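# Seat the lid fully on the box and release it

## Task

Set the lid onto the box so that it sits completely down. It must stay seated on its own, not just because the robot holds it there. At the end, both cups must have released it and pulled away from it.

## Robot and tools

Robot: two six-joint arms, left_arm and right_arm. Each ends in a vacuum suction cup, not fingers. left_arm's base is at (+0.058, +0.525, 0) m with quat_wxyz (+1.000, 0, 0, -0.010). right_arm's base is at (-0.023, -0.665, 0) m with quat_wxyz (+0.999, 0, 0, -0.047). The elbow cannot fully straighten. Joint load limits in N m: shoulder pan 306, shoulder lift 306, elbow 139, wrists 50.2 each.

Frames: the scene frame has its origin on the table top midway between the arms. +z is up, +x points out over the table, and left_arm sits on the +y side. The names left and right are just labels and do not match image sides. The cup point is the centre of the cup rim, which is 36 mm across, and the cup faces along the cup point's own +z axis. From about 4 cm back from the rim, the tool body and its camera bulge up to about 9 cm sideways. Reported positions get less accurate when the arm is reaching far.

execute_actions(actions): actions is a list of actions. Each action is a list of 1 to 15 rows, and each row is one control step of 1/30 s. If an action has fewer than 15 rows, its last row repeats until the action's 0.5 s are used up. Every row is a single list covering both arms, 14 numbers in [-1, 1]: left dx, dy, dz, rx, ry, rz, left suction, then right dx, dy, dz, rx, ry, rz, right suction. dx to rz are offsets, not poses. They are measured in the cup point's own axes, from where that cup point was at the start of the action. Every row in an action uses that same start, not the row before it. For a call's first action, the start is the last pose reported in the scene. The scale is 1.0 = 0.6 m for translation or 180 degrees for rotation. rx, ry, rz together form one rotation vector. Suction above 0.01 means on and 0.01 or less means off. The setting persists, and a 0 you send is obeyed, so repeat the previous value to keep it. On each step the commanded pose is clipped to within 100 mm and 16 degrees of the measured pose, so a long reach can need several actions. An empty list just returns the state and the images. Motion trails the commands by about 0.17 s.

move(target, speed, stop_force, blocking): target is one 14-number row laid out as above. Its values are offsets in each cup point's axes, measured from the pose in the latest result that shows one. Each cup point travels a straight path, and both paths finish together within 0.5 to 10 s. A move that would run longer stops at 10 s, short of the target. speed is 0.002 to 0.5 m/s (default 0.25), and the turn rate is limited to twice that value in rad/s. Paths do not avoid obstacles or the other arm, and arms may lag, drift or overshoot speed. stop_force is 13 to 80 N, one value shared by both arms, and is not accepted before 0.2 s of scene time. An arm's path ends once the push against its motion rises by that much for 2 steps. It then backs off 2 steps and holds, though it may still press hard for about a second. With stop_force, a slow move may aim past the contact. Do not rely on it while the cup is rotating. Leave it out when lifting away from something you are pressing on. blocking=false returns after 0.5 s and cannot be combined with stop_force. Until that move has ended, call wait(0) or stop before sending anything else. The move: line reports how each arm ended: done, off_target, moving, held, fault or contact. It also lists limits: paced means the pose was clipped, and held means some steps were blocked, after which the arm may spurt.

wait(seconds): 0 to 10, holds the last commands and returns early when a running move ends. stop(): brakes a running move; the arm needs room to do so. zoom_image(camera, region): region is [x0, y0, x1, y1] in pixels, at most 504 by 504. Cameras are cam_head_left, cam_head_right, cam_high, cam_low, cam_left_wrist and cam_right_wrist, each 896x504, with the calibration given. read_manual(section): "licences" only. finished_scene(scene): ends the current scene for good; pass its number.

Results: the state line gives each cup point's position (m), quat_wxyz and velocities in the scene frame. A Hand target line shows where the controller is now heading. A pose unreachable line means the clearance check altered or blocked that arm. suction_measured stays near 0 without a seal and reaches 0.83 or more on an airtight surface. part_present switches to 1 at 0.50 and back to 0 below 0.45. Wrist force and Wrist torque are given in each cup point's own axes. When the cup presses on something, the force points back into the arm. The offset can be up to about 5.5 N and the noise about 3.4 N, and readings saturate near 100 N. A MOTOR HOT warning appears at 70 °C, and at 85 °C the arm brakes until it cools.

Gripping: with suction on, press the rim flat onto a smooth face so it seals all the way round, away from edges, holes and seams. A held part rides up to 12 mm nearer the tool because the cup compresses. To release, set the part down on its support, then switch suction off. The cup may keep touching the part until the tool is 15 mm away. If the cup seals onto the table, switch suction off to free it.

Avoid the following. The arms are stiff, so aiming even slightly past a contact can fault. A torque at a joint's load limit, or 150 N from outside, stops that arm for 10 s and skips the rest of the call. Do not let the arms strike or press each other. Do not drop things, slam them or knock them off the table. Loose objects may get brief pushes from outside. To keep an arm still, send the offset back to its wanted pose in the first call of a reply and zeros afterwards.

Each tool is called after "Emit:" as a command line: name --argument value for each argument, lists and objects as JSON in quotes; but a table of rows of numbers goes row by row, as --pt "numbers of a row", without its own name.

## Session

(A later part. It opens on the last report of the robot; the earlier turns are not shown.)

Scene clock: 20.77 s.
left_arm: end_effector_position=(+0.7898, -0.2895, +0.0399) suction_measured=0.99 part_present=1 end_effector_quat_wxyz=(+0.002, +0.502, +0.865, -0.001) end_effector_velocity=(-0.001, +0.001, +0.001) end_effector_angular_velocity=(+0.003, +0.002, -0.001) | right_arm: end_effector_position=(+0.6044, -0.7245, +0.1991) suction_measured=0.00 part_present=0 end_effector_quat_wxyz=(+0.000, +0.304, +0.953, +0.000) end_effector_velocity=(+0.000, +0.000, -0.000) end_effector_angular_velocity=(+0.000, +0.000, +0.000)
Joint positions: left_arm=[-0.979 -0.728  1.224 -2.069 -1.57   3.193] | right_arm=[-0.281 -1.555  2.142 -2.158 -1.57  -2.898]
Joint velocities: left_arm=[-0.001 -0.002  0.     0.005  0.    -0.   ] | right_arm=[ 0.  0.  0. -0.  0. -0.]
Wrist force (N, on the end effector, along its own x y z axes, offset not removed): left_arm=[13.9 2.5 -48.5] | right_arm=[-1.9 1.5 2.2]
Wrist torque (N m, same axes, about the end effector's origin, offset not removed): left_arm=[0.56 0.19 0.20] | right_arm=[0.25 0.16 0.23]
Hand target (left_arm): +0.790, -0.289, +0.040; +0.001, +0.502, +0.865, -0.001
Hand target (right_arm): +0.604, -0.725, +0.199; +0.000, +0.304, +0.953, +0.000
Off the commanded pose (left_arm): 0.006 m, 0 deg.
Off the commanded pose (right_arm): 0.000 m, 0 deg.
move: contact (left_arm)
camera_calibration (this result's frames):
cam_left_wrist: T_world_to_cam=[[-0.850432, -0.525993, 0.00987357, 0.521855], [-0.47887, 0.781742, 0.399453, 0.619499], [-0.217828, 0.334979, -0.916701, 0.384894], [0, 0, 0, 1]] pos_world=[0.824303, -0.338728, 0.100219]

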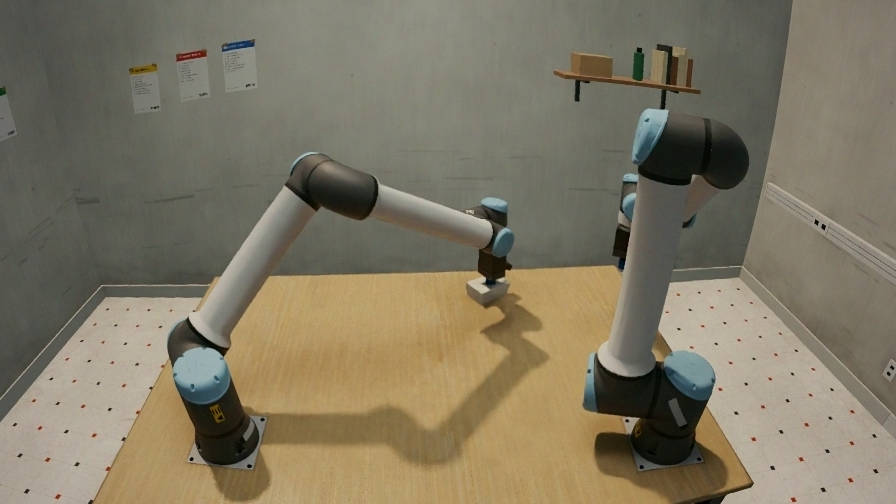

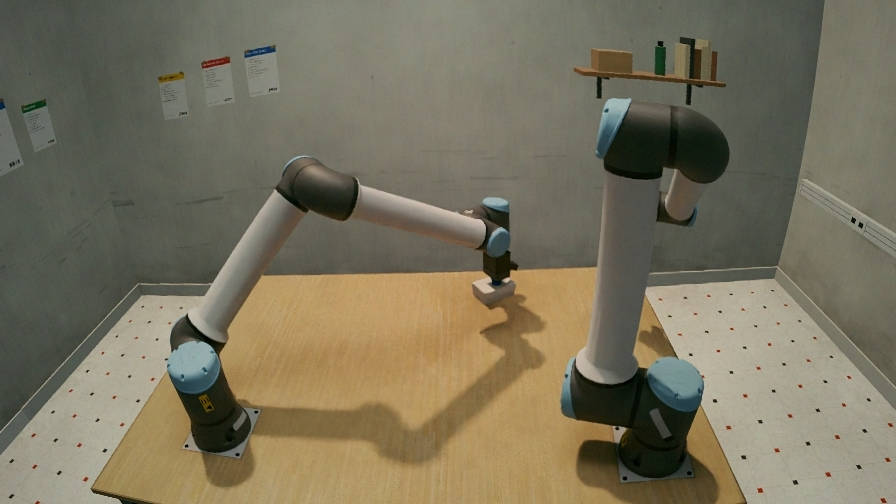

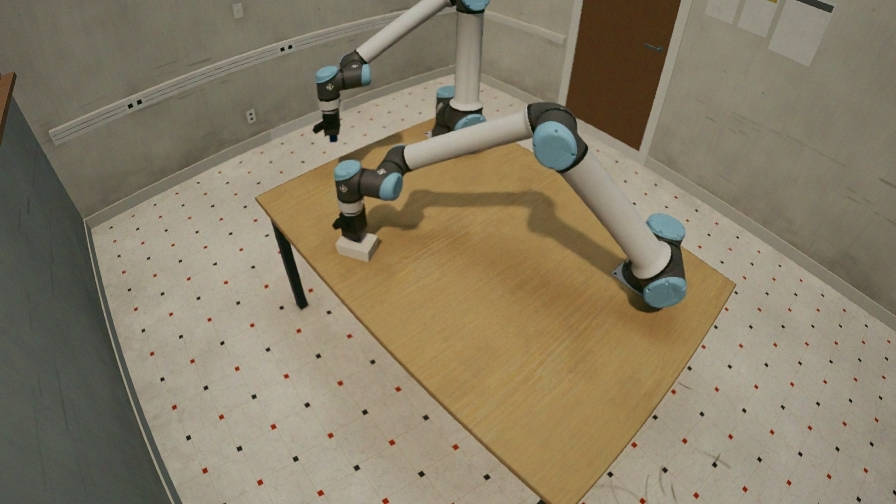

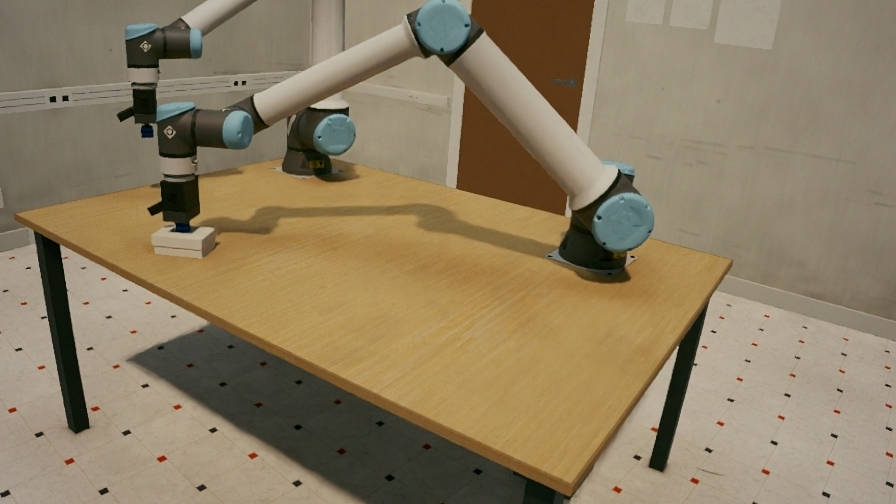

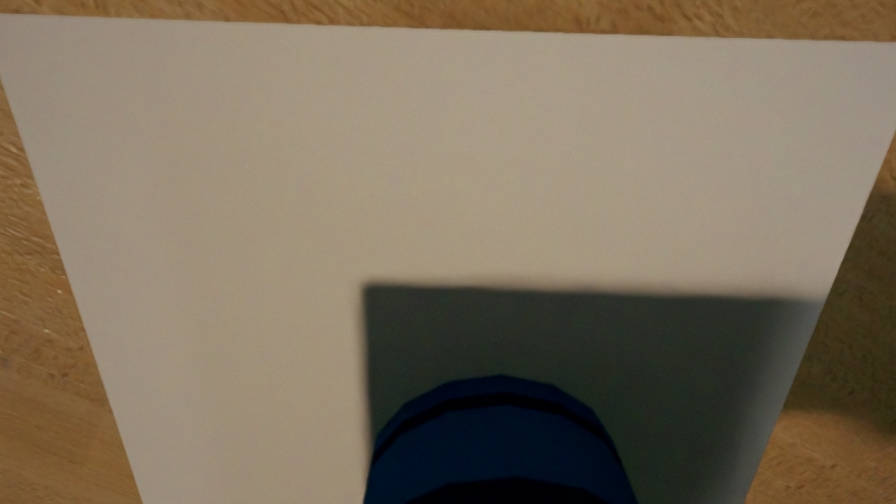

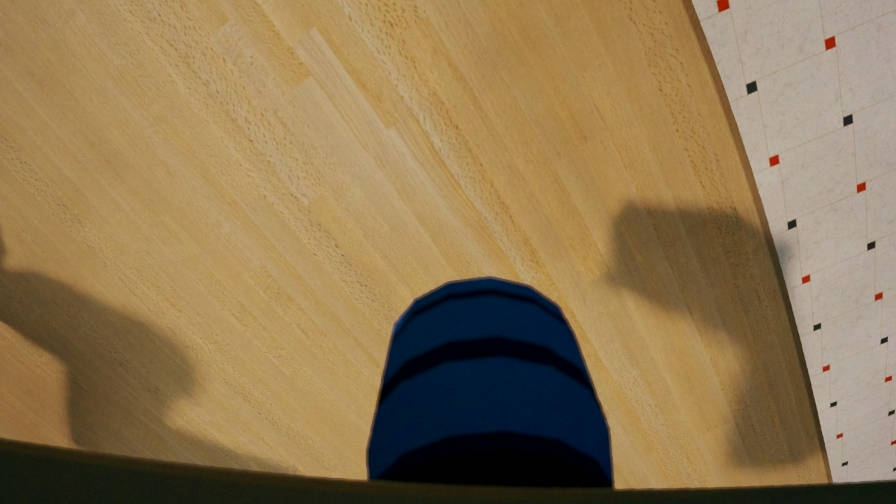

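Seated.

Emit:
execute_actions --actions '[[[0,0,0,0,0,0,0,0,0,0,0,0,0,0]]]'

Emit:
move --target '[0.05,0,-0.25,0,0,0,0,0,0,0,0,0,0,0]'

Emit:
zoom_image --camera "cam_low" --region '[140,195,230,265]'

Scene clock: 21.43 s.
left_arm: end_effector_position=(+0.7898, -0.2896, +0.0401) suction_measured=0.01 part_present=0 end_effector_quat_wxyz=(+0.002, +0.502, +0.865, -0.001) end_effector_velocity=(-0.001, -0.001, -0.000) end_effector_angular_velocity=(-0.000, -0.000, -0.001) | right_arm: end_effector_position=(+0.6044, -0.7245, +0.1991) suction_measured=0.00 part_present=0 end_effector_quat_wxyz=(+0.000, +0.304, +0.953, +0.000) end_effector_velocity=(-0.000, -0.000, +0.000) end_effector_angular_velocity=(-0.000, -0.001, -0.000)
Joint positions: left_arm=[-0.979 -0.729  1.223 -2.069 -1.57   3.193] | right_arm=[-0.281 -1.555  2.142 -2.158 -1.57  -2.898]
Joint velocities: left_arm=[-0.001  0.    -0.    -0.    -0.     0.   ] | right_arm=[-0.    -0.001 -0.    -0.    -0.     0.   ]
Wrist force (N, on the end effector, along its own x y z axes, offset not removed): left_arm=[19.0 -2.8 -59.4] | right_arm=[-2.0 0.0 1.6]
Wrist torque (N m, same axes, about the end effector's origin, offset not removed): left_arm=[-0.19 0.13 0.17] | right_arm=[-0.04 0.15 0.23]
Hand target (left_arm): +0.790, -0.289, +0.040; +0.002, +0.502, +0.865, -0.001
Hand target (right_arm): +0.604, -0.725, +0.199; +0.000, +0.304, +0.953, +0.000
Off the commanded pose (left_arm): 0.000 m, 0 deg.
Off the commanded pose (right_arm): 0.000 m, 0 deg.
camera_calibration (this result's frames):
cam_left_wrist: T_world_to_cam=[[-0.850433, -0.525991, 0.00987, 0.521857], [-0.478915, 0.781813, 0.399261, 0.619561], [-0.217724, 0.334817, -0.916784, 0.384998], [0, 0, 0, 1]] pos_world=[0.824344, -0.338792, 0.100443]
cam_right_wrist: T_world_to_cam=[[-0.551548, -0.833258, -0.0384189, -0.257121], [-0.752842, 0.477429, 0.453091, 0.73277], [-0.359199, 0.278825, -0.890636, 0.680603], [0, 0, 0, 1]] pos_world=[0.654318, -0.753862, 0.26428]

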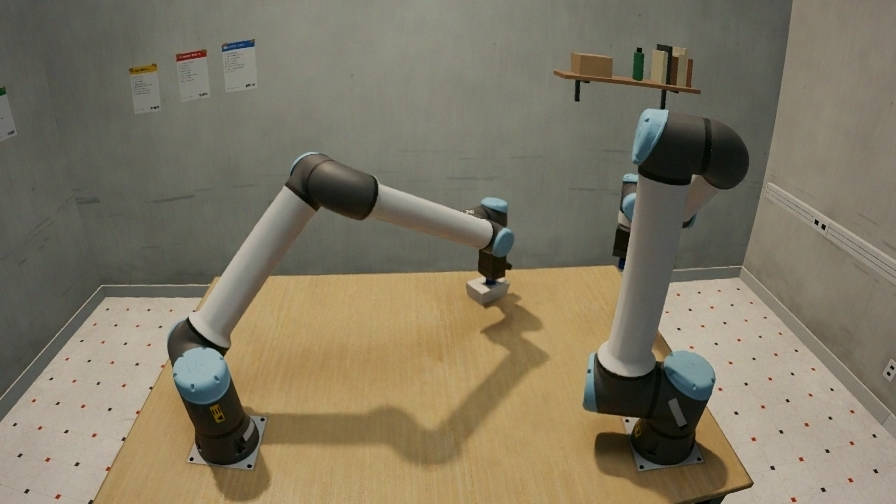

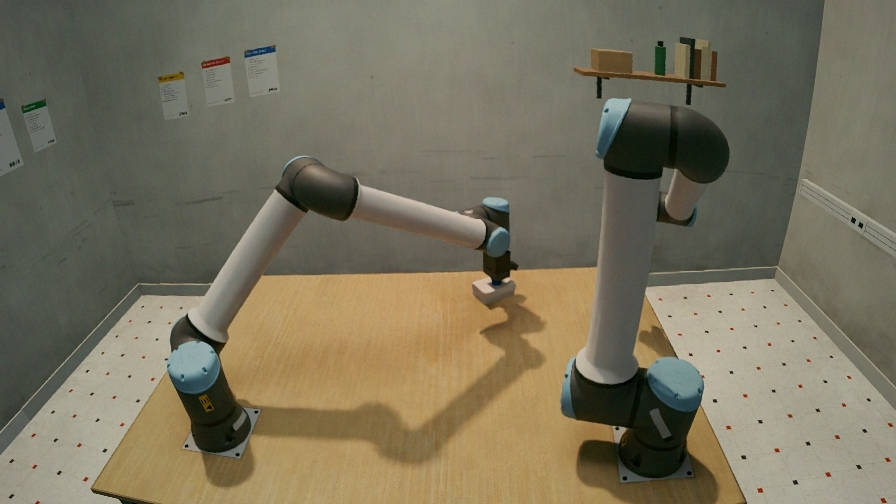

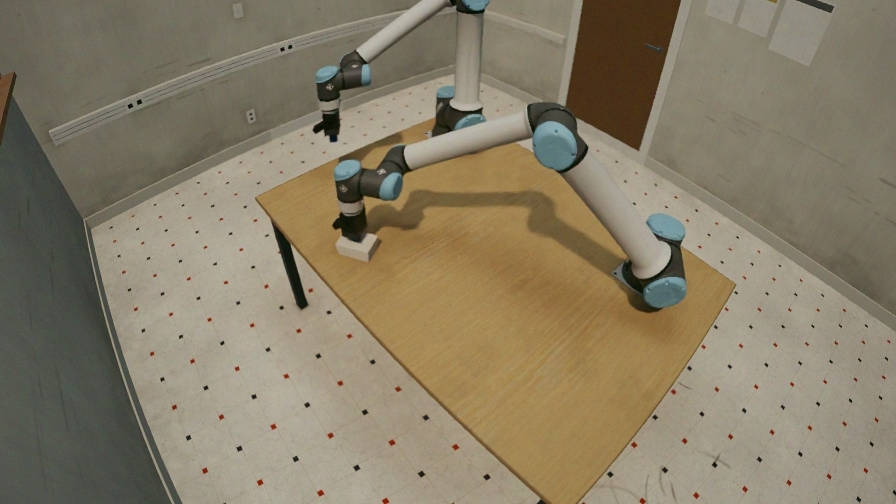

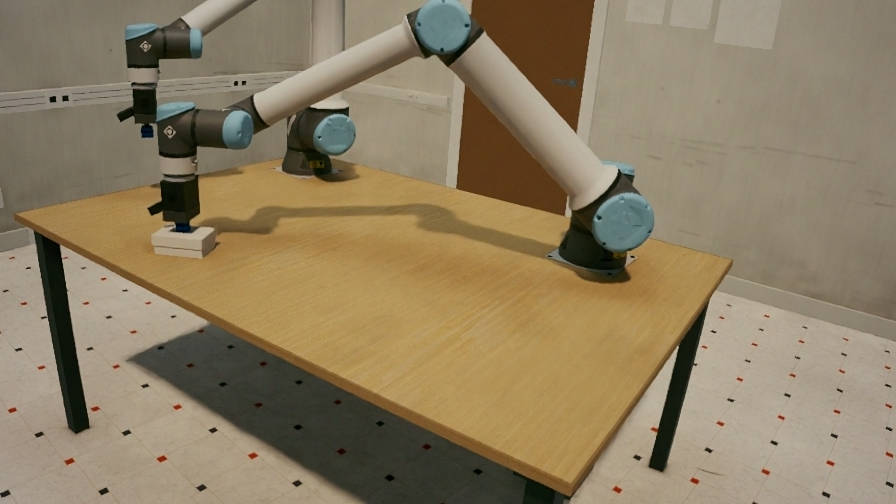

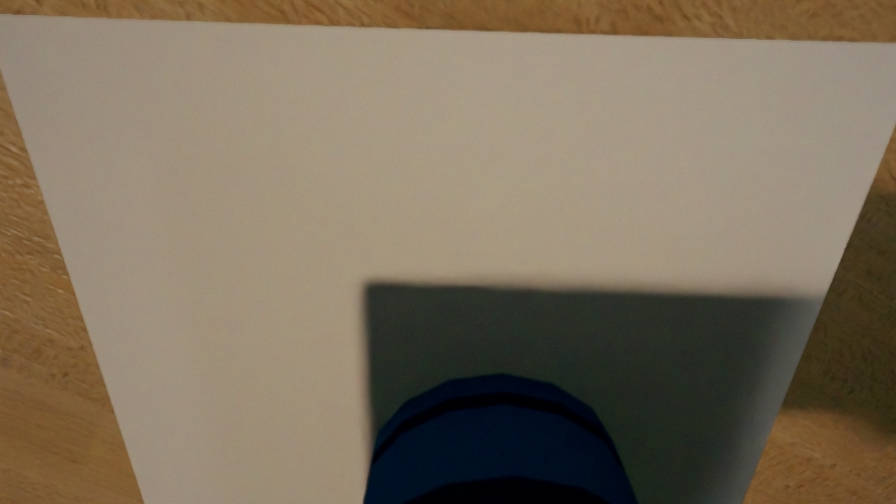

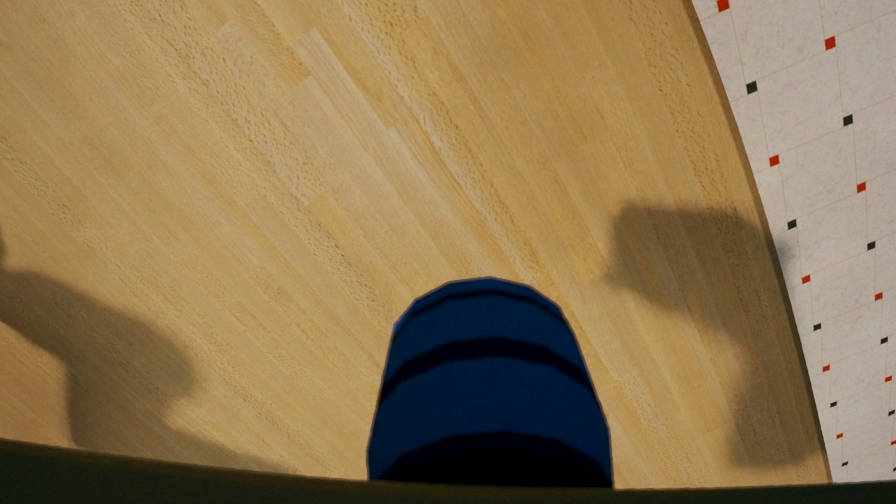

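Scene clock: 22.70 s.
left_arm: end_effector_position=(+0.7748, -0.2632, +0.1897) suction_measured=0.01 part_present=0 end_effector_quat_wxyz=(+0.002, +0.502, +0.865, -0.001) end_effector_velocity=(+0.000, +0.001, +0.003) end_effector_angular_velocity=(-0.000, -0.000, +0.001) | right_arm: end_effector_position=(+0.6044, -0.7245, +0.1991) suction_measured=0.00 part_present=0 end_effector_quat_wxyz=(+0.000, +0.304, +0.953, +0.000) end_effector_velocity=(+0.000, +0.000, -0.000) end_effector_angular_velocity=(+0.000, +0.000, +0.002)
Joint positions: left_arm=[-0.978 -0.881  1.213 -1.907 -1.57   3.195] | right_arm=[-0.281 -1.555  2.142 -2.158 -1.57  -2.898]
Joint velocities: left_arm=[ 0.001 -0.003 -0.001  0.003 -0.     0.   ] | right_arm=[ 0.     0.     0.    -0.     0.    -0.001]
Wrist force (N, on the end effector, along its own x y z axes, offset not removed): left_arm=[-4.1 0.2 3.6] | right_arm=[-2.6 1.8 1.9]
Wrist torque (N m, same axes, about the end effector's origin, offset not removed): left_arm=[-0.08 0.85 0.23] | right_arm=[0.17 0.30 0.28]
Hand target (left_arm): +0.775, -0.263, +0.190; +0.002, +0.502, +0.865, -0.001
Hand target (right_arm): +0.604, -0.725, +0.199; +0.000, +0.304, +0.953, +0.000
Off the commanded pose (left_arm): 0.000 m, 0 deg.
Off the commanded pose (right_arm): 0.000 m, 0 deg.
move: done
camera_calibration (this result's frames):
cam_left_wrist: T_world_to_cam=[[-0.850433, -0.52599, 0.00986479, 0.521444], [-0.478916, 0.78181, 0.399266, 0.532052], [-0.217723, 0.334825, -0.916782, 0.510111], [0, 0, 0, 1]] pos_world=[0.809324, -0.312487, 0.250086]
cam_right_wrist: T_world_to_cam=[[-0.551548, -0.833258, -0.038419, -0.257121], [-0.752842, 0.477429, 0.453091, 0.73277], [-0.359199, 0.278825, -0.890636, 0.680603], [0, 0, 0, 1]] pos_world=[0.654318, -0.753862, 0.26428]

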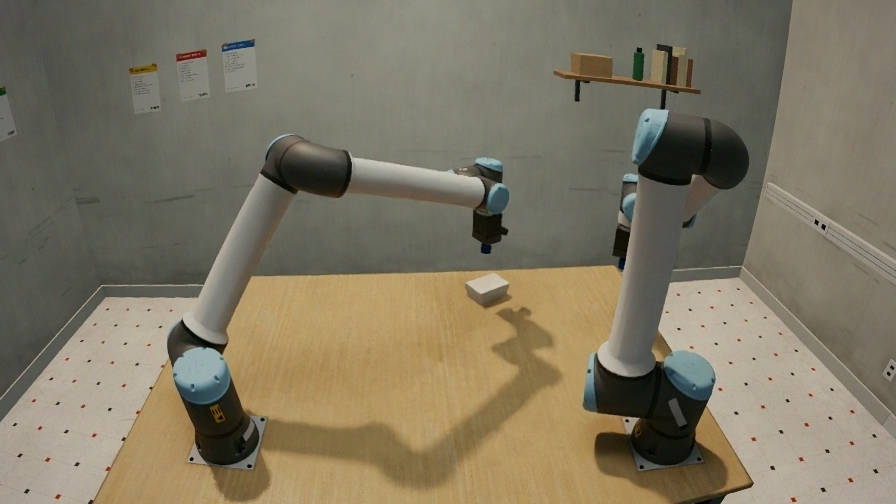

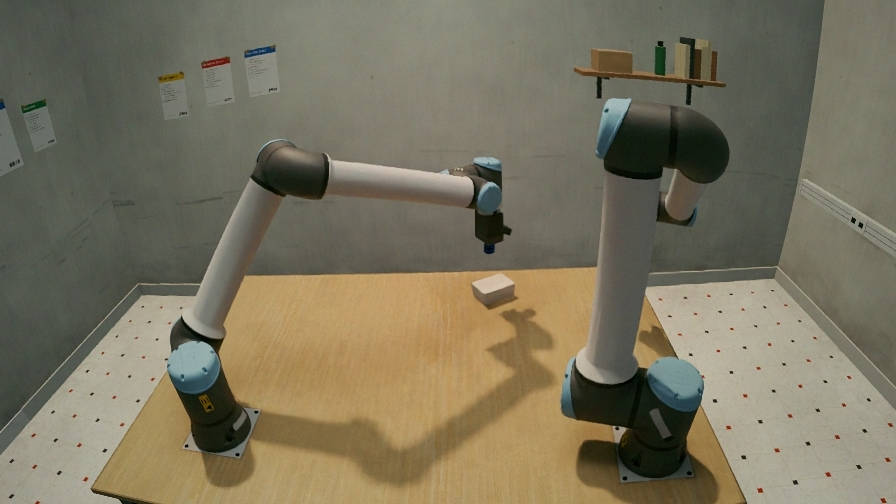

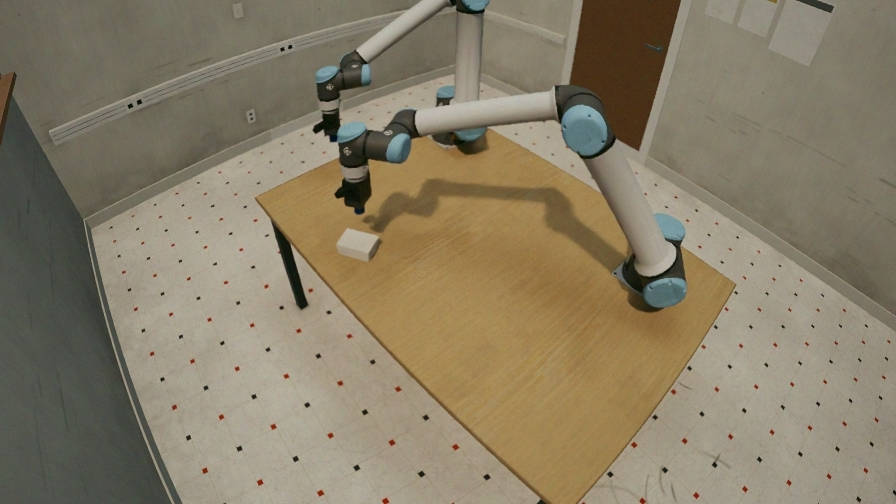

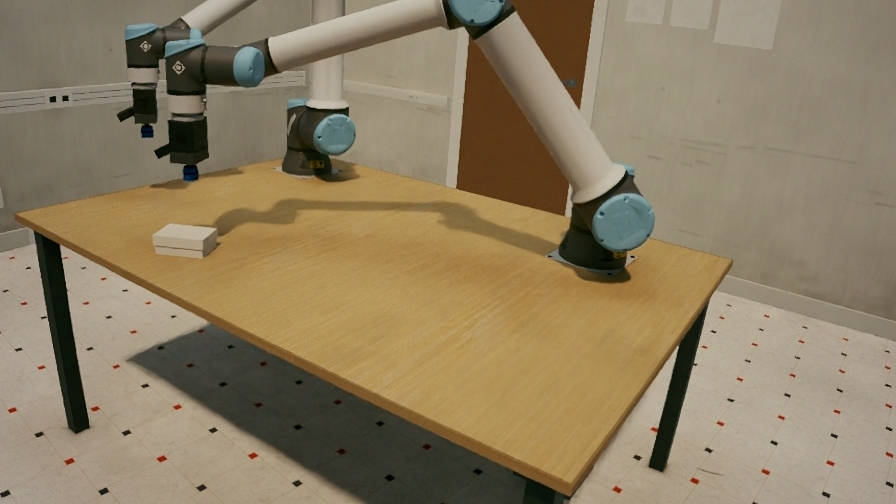

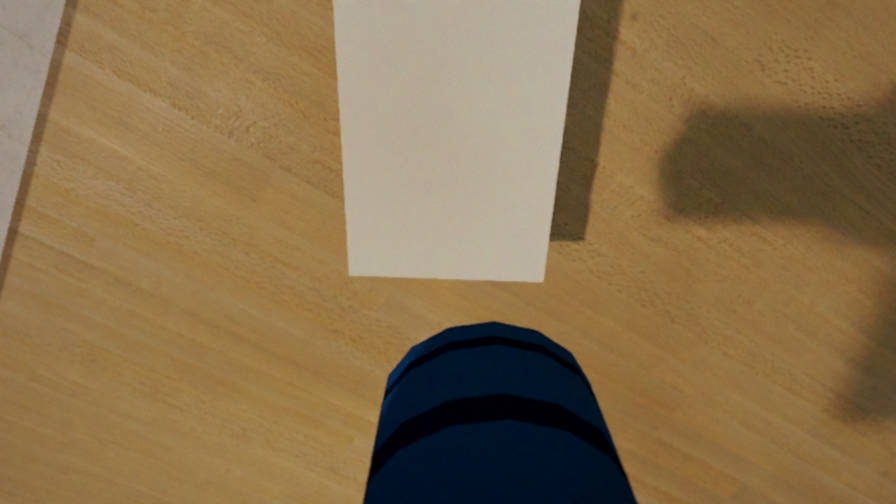

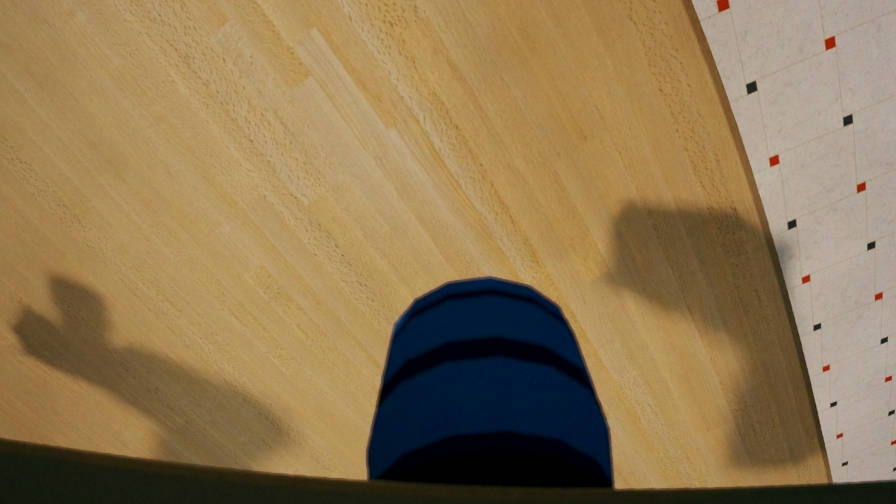

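Region (140, 195, 230, 265) of cam_low's 896x504 image, scaled by 5.600, with more detail than that image has.

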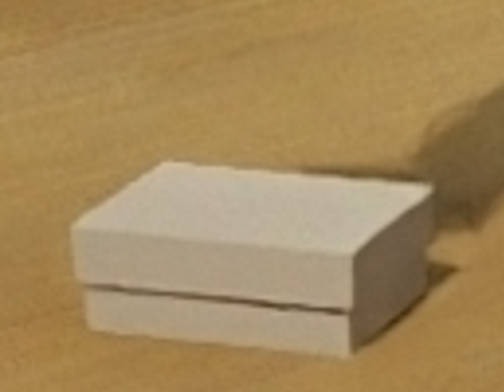

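Emit:
finished_scene --scene 2

The scene is finished: the task was done.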